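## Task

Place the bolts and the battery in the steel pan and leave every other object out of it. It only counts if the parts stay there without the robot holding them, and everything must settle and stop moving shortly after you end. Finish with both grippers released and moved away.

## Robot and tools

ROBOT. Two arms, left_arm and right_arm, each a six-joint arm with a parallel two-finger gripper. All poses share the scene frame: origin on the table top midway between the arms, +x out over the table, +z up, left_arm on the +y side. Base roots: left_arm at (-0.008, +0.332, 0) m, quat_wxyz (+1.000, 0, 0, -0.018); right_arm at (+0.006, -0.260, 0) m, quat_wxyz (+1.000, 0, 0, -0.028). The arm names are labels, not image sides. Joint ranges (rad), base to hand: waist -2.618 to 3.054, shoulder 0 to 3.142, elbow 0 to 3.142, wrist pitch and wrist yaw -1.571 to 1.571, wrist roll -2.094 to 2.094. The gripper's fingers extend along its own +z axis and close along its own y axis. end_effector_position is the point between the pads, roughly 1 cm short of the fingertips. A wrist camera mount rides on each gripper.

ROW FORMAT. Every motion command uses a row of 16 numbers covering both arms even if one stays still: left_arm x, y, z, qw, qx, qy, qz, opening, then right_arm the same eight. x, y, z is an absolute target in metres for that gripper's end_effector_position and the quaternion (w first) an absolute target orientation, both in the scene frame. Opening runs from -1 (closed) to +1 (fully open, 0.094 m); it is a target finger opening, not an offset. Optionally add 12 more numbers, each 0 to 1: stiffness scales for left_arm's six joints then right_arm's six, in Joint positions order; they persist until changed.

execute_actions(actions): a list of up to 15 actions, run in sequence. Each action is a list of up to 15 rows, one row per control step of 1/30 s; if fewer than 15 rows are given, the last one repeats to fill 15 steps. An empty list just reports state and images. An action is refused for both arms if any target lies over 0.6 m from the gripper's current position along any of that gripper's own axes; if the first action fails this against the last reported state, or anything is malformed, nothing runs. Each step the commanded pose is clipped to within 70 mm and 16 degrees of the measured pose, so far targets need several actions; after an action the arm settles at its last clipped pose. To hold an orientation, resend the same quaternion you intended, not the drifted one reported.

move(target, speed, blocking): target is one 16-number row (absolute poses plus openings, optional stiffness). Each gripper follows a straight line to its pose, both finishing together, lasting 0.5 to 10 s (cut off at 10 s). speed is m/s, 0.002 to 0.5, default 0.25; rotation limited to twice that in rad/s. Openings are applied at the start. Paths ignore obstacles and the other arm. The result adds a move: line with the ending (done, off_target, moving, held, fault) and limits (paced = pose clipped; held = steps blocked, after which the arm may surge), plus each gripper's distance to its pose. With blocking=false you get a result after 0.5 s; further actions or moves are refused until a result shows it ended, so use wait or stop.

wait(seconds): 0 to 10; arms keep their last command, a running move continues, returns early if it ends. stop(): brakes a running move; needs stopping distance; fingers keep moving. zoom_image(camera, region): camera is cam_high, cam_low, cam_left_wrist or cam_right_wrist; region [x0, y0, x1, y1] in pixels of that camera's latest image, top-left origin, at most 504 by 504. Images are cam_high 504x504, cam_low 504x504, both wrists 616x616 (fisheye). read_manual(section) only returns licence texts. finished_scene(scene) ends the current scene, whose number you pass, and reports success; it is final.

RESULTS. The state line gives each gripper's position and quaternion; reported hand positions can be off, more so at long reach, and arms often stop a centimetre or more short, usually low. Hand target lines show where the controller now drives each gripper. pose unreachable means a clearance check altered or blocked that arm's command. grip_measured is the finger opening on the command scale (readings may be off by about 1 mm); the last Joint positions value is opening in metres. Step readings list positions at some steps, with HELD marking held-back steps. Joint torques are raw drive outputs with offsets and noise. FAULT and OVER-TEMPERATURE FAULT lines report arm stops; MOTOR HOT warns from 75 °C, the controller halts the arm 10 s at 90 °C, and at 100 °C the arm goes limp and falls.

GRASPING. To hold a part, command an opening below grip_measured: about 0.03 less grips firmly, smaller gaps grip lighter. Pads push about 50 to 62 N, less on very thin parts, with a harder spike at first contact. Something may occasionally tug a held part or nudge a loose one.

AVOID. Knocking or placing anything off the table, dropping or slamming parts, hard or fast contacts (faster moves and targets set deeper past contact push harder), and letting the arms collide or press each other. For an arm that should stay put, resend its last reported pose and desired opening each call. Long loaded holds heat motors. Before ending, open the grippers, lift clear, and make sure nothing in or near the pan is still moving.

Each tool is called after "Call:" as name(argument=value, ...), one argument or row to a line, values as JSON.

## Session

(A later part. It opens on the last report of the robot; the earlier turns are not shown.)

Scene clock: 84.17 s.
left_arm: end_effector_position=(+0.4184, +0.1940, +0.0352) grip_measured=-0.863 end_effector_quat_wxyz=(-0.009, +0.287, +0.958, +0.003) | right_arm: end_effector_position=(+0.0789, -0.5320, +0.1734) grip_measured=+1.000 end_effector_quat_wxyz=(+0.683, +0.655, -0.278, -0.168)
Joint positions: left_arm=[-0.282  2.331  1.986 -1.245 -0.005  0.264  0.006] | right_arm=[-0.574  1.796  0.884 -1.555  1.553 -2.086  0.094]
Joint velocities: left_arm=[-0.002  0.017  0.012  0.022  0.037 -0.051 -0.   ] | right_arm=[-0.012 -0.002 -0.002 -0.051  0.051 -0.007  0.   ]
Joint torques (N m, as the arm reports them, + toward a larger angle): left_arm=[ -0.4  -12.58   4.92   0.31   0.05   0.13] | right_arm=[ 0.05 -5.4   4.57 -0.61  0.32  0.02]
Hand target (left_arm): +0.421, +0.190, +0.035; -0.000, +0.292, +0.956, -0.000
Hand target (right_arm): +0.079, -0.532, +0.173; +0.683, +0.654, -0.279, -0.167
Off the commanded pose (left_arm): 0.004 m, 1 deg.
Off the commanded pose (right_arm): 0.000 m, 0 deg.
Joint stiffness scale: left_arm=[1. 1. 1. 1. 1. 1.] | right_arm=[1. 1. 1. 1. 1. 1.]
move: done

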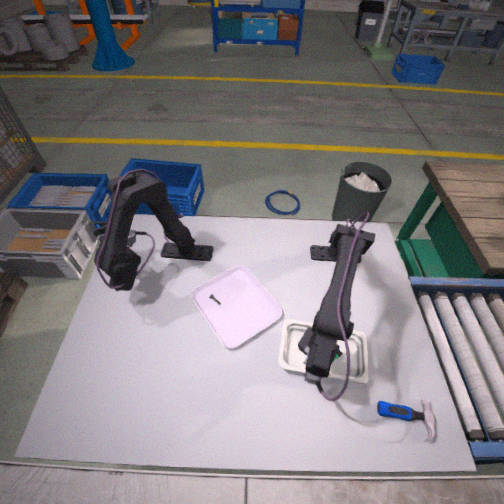

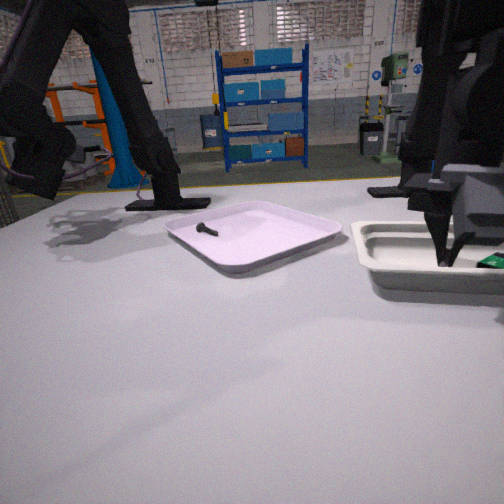

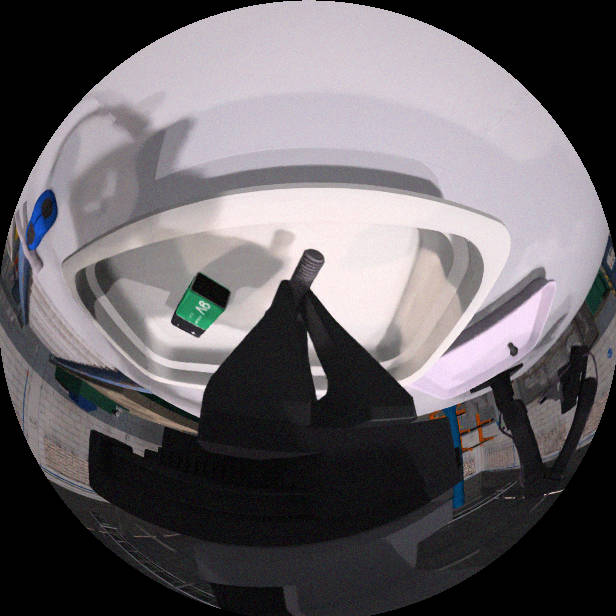

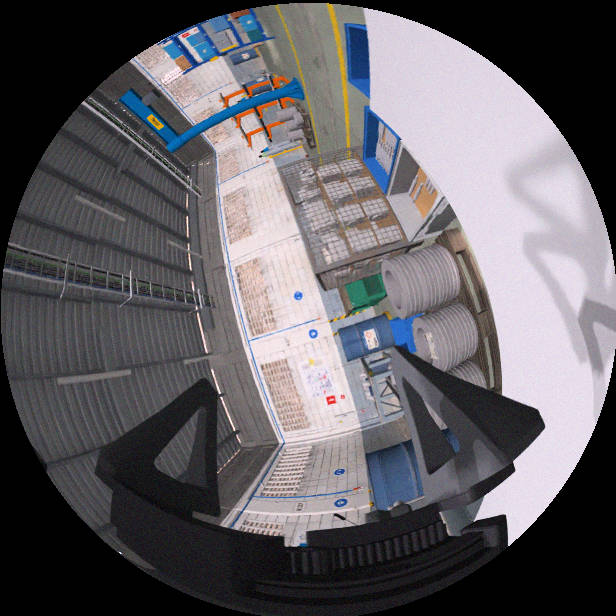

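Call:
move(
  target=[0.42,0.19,0.03,0,0.292,0.956,0,0.0, 0.079,-0.5321,0.1733,0.683,0.654,-0.279,-0.167,1],
  speed=0.06,
)

Call:
move(
  target=[0.40,0.17,0.11,0,0.292,0.956,0,0.0, 0.079,-0.5321,0.1733,0.683,0.654,-0.279,-0.167,1],
  speed=0.2,
)

Call:
move(
  target=[0.22,-0.135,0.07,0,0.88,0.475,0,0.0, 0.079,-0.5321,0.1733,0.683,0.654,-0.279,-0.167,1],
  speed=0.3,
)

Scene clock: 91.20 s.
left_arm: end_effector_position=(+0.4196, +0.1941, +0.0310) grip_measured=-0.002 end_effector_quat_wxyz=(-0.006, +0.287, +0.958, +0.004) | right_arm: end_effector_position=(+0.0789, -0.5320, +0.1734) grip_measured=+1.000 end_effector_quat_wxyz=(+0.683, +0.655, -0.278, -0.168)
Joint positions: left_arm=[-0.282  2.331  1.97  -1.221 -0.008  0.264  0.047] | right_arm=[-0.574  1.796  0.884 -1.555  1.553 -2.086  0.094]
Joint velocities: left_arm=[ 0.002  0.007 -0.002 -0.037  0.007  0.007 -0.001] | right_arm=[-0.007 -0.002  0.007 -0.007  0.051 -0.037  0.   ]
Joint torques (N m, as the arm reports them, + toward a larger angle): left_arm=[ -0.35 -12.46   4.55   0.3    0.09   0.13] | right_arm=[ 0.05 -5.39  4.57 -0.61  0.32  0.02]
Hand target (left_arm): +0.420, +0.190, +0.030; -0.000, +0.292, +0.956, -0.000
Hand target (right_arm): +0.079, -0.532, +0.173; +0.683, +0.654, -0.279, -0.167
Off the commanded pose (left_arm): 0.004 m, 1 deg.
Off the commanded pose (right_arm): 0.000 m, 0 deg.
Joint stiffness scale: left_arm=[1. 1. 1. 1. 1. 1.] | right_arm=[1. 1. 1. 1. 1. 1.]
move: done

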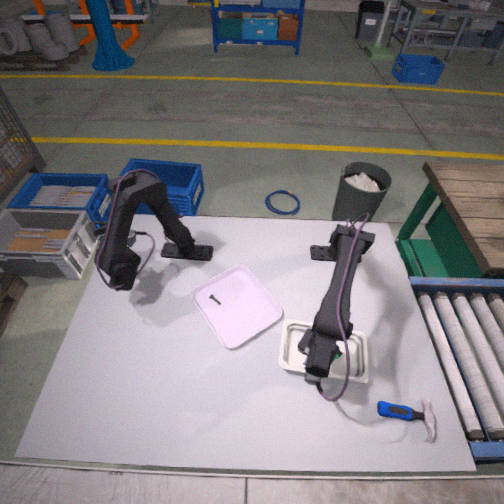

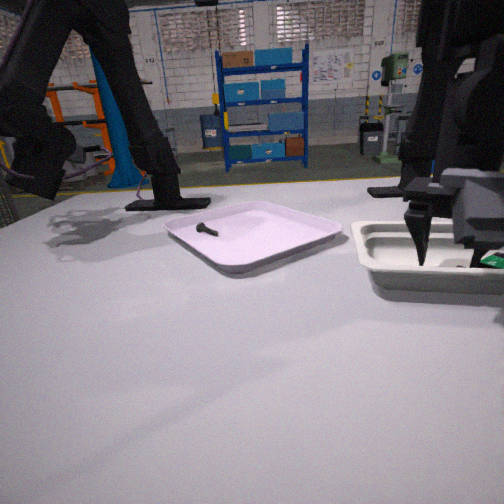

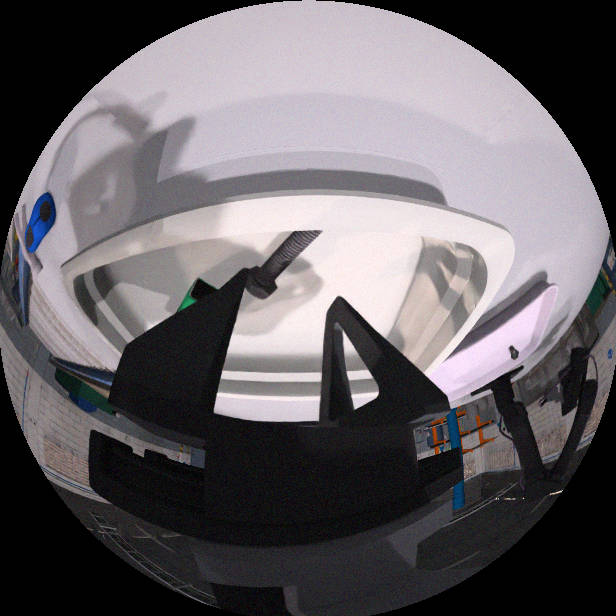

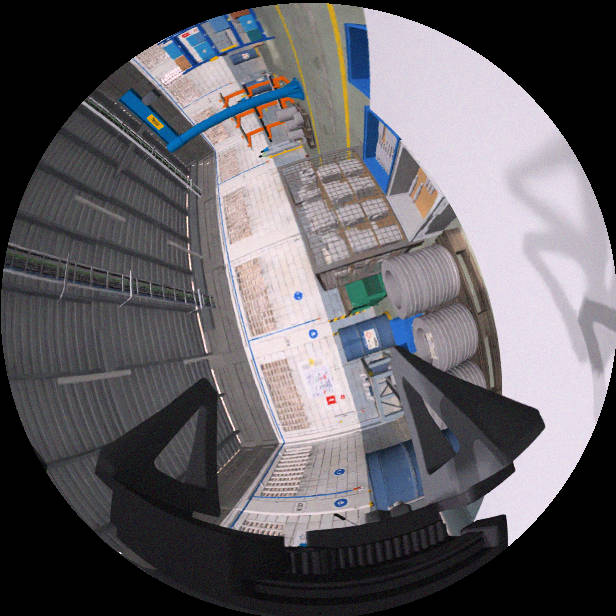

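Scene clock: 92.33 s.
left_arm: end_effector_position=(+0.3963, +0.1725, +0.1012) grip_measured=-0.002 end_effector_quat_wxyz=(-0.011, +0.295, +0.956, +0.002) | right_arm: end_effector_position=(+0.0789, -0.5320, +0.1734) grip_measured=+1.000 end_effector_quat_wxyz=(+0.683, +0.655, -0.278, -0.168)
Joint positions: left_arm=[-0.344  2.268  2.141 -1.466 -0.002  0.219  0.047] | right_arm=[-0.574  1.796  0.884 -1.555  1.553 -2.086  0.094]
Joint velocities: left_arm=[-0.002  0.007 -0.002 -0.11  -0.081  0.022 -0.   ] | right_arm=[ 0.012 -0.017 -0.007 -0.066 -0.051 -0.051  0.   ]
Joint torques (N m, as the arm reports them, + toward a larger angle): left_arm=[ -0.18 -12.13   7.22  -0.05   0.01  -0.06] | right_arm=[ 0.05 -5.4   4.58 -0.61  0.32  0.02]
Hand target (left_arm): +0.399, +0.170, +0.110; +0.000, +0.292, +0.956, -0.000
Hand target (right_arm): +0.079, -0.532, +0.173; +0.683, +0.654, -0.279, -0.167
Off the commanded pose (left_arm): 0.010 m, 1 deg.
Off the commanded pose (right_arm): 0.000 m, 0 deg.
Joint stiffness scale: left_arm=[1. 1. 1. 1. 1. 1.] | right_arm=[1. 1. 1. 1. 1. 1.]
move: done

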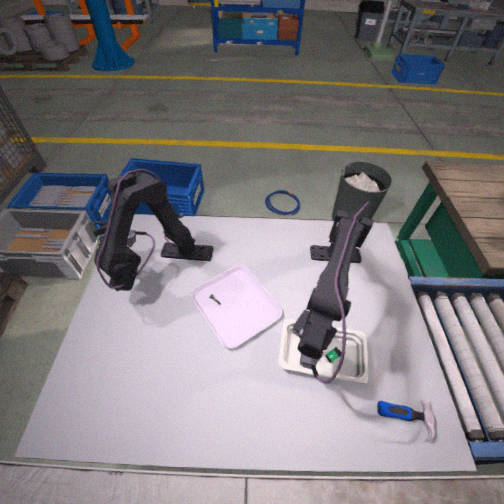

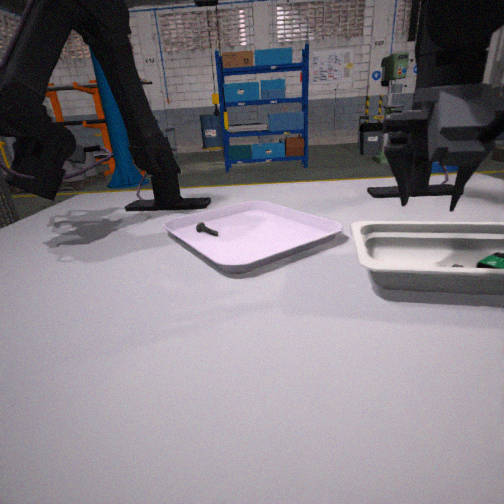

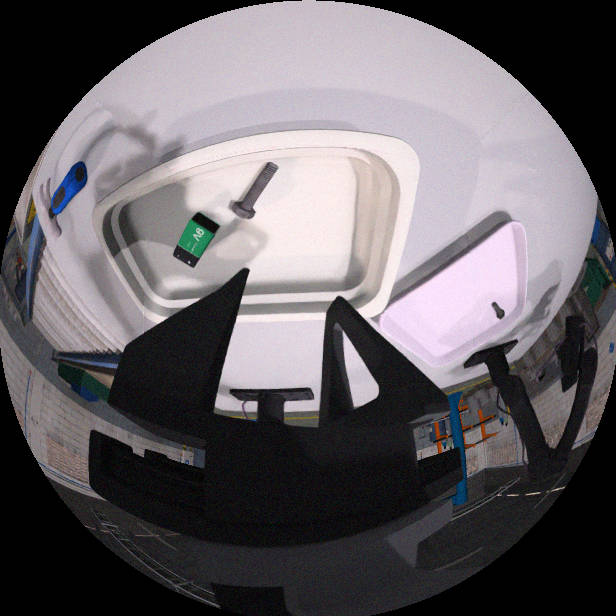

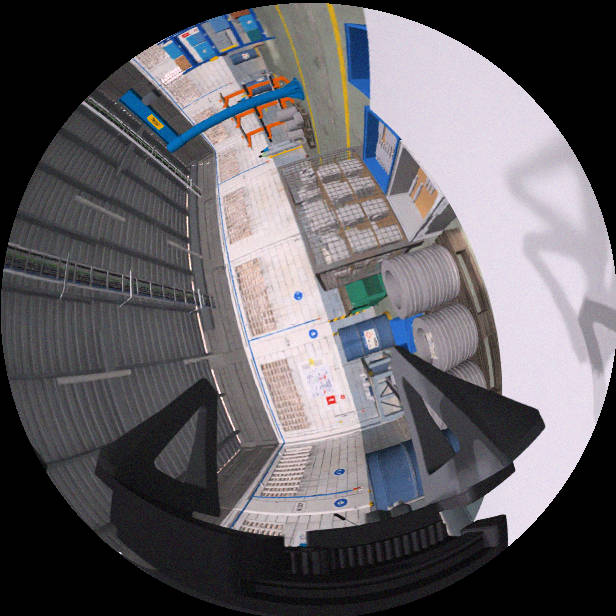

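Scene clock: 95.47 s.
left_arm: end_effector_position=(+0.2195, -0.1340, +0.0624) grip_measured=-0.002 end_effector_quat_wxyz=(+0.041, +0.878, +0.478, -0.003) | right_arm: end_effector_position=(+0.0789, -0.5320, +0.1734) grip_measured=+1.000 end_effector_quat_wxyz=(+0.683, +0.655, -0.278, -0.168)
Joint positions: left_arm=[-1.083  2.695  2.767 -1.56   0.001  1.026  0.047] | right_arm=[-0.574  1.796  0.884 -1.555  1.553 -2.086  0.094]
Joint velocities: left_arm=[-0.022 -0.002  0.002 -0.066  0.007  0.051 -0.001] | right_arm=[-0.012 -0.012  0.002  0.051 -0.051  0.037  0.   ]
Joint torques (N m, as the arm reports them, + toward a larger angle): left_arm=[  0.23 -13.9    7.42   0.2    0.12   0.08] | right_arm=[ 0.04 -5.39  4.57 -0.61  0.32  0.02]
Hand target (left_arm): +0.220, -0.136, +0.070; +0.051, +0.879, +0.475, -0.007
Hand target (right_arm): +0.079, -0.532, +0.173; +0.683, +0.654, -0.279, -0.167
Off the commanded pose (left_arm): 0.008 m, 5 deg.
Off the commanded pose (right_arm): 0.000 m, 0 deg.
Joint stiffness scale: left_arm=[1. 1. 1. 1. 1. 1.] | right_arm=[1. 1. 1. 1. 1. 1.]
joint sent to its limit (left arm) — the command would take joint 4 (wrist pitch) past its lower limit, so that joint was sent only as far as its limit.
move: off_target (left_arm)

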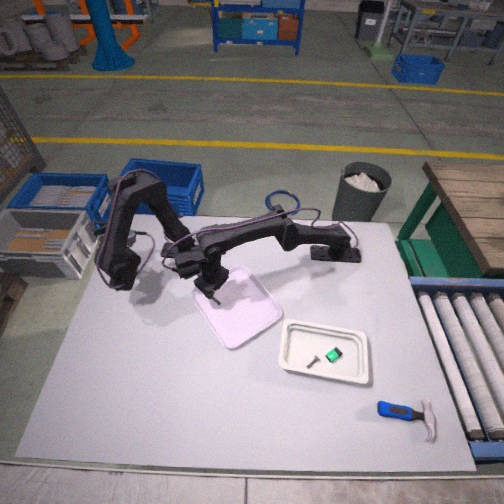

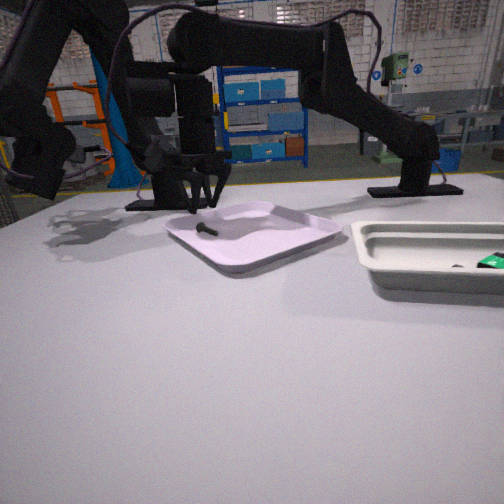

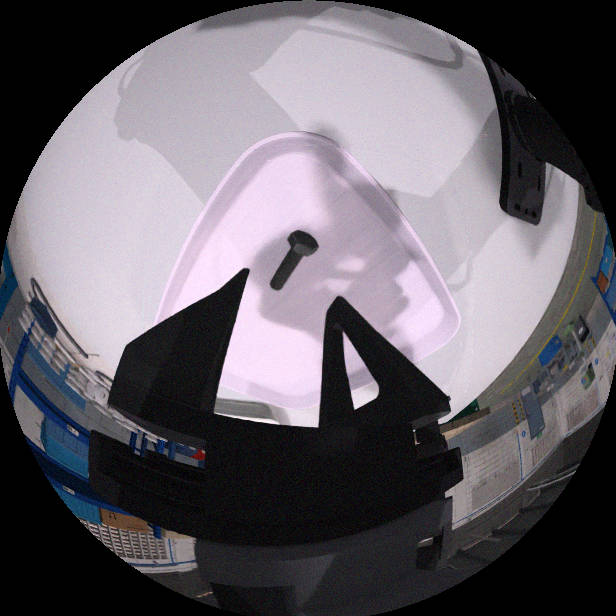

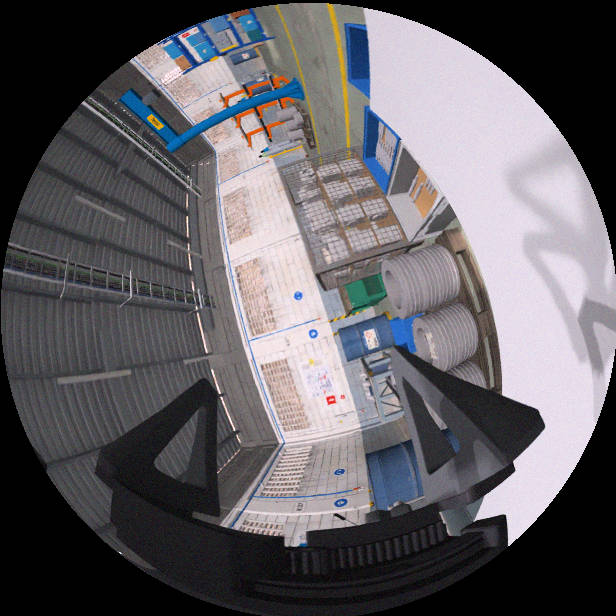

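Call:
move(
  target=[0.227,-0.13,0.02,0,0.88,0.475,0,0.0, 0.079,-0.5321,0.1733,0.683,0.654,-0.279,-0.167,1],
  speed=0.08,
)

Scene clock: 100.10 s.
left_arm: end_effector_position=(+0.2221, -0.1296, +0.0195) grip_measured=-0.002 end_effector_quat_wxyz=(+0.005, +0.880, +0.474, +0.001) | right_arm: end_effector_position=(+0.0789, -0.5320, +0.1734) grip_measured=+1.000 end_effector_quat_wxyz=(+0.683, +0.655, -0.278, -0.168)
Joint positions: left_arm=[-1.076  2.803  2.809 -1.567 -0.002  1.042  0.047] | right_arm=[-0.574  1.796  0.884 -1.555  1.553 -2.086  0.094]
Joint velocities: left_arm=[-0.002 -0.002  0.007 -0.022 -0.007 -0.022 -0.   ] | right_arm=[-0.012 -0.007 -0.007  0.022  0.022  0.007  0.   ]
Joint torques (N m, as the arm reports them, + toward a larger angle): left_arm=[  0.83 -13.38   6.71   0.13   0.08   0.13] | right_arm=[ 0.04 -5.4   4.57 -0.61  0.32  0.02]
Hand target (left_arm): +0.227, -0.130, +0.020; +0.009, +0.880, +0.475, +0.000
Hand target (right_arm): +0.079, -0.532, +0.173; +0.683, +0.654, -0.279, -0.167
Off the commanded pose (left_arm): 0.005 m, 1 deg.
Off the commanded pose (right_arm): 0.000 m, 0 deg.
Joint stiffness scale: left_arm=[1. 1. 1. 1. 1. 1.] | right_arm=[1. 1. 1. 1. 1. 1.]
joint sent to its limit (left arm) — the command would take joint 4 (wrist pitch) past its lower limit, so that joint was sent only as far as its limit.
move: done

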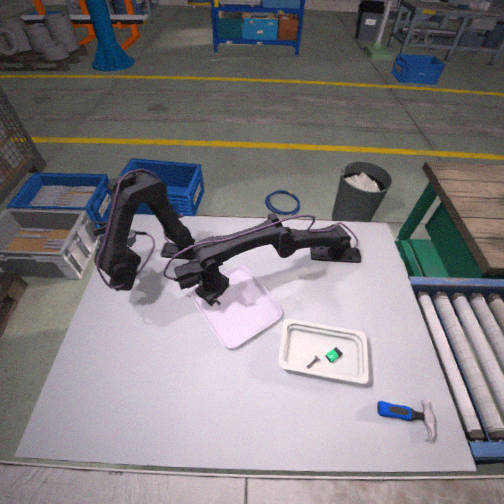

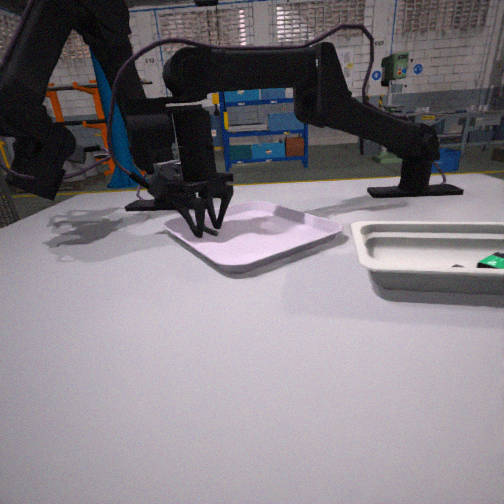

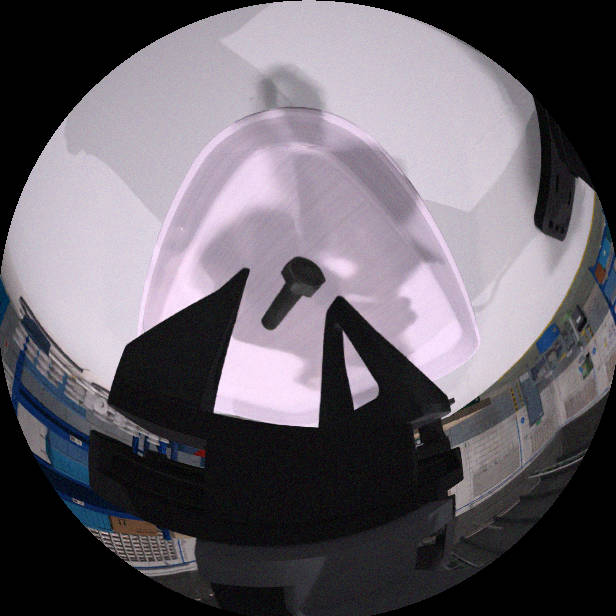

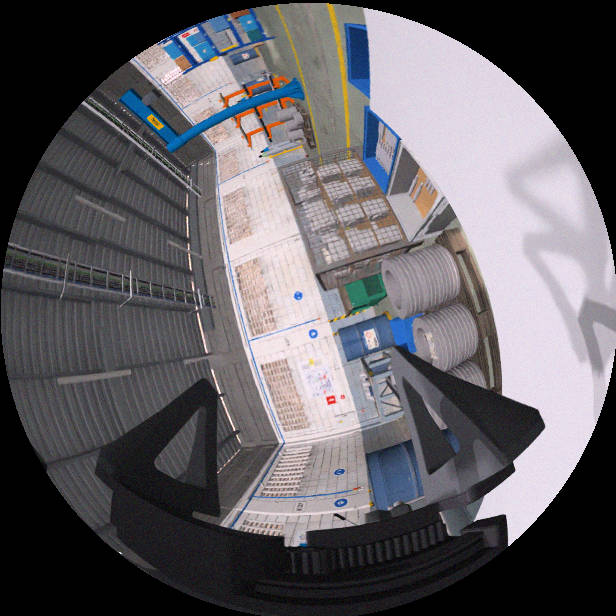

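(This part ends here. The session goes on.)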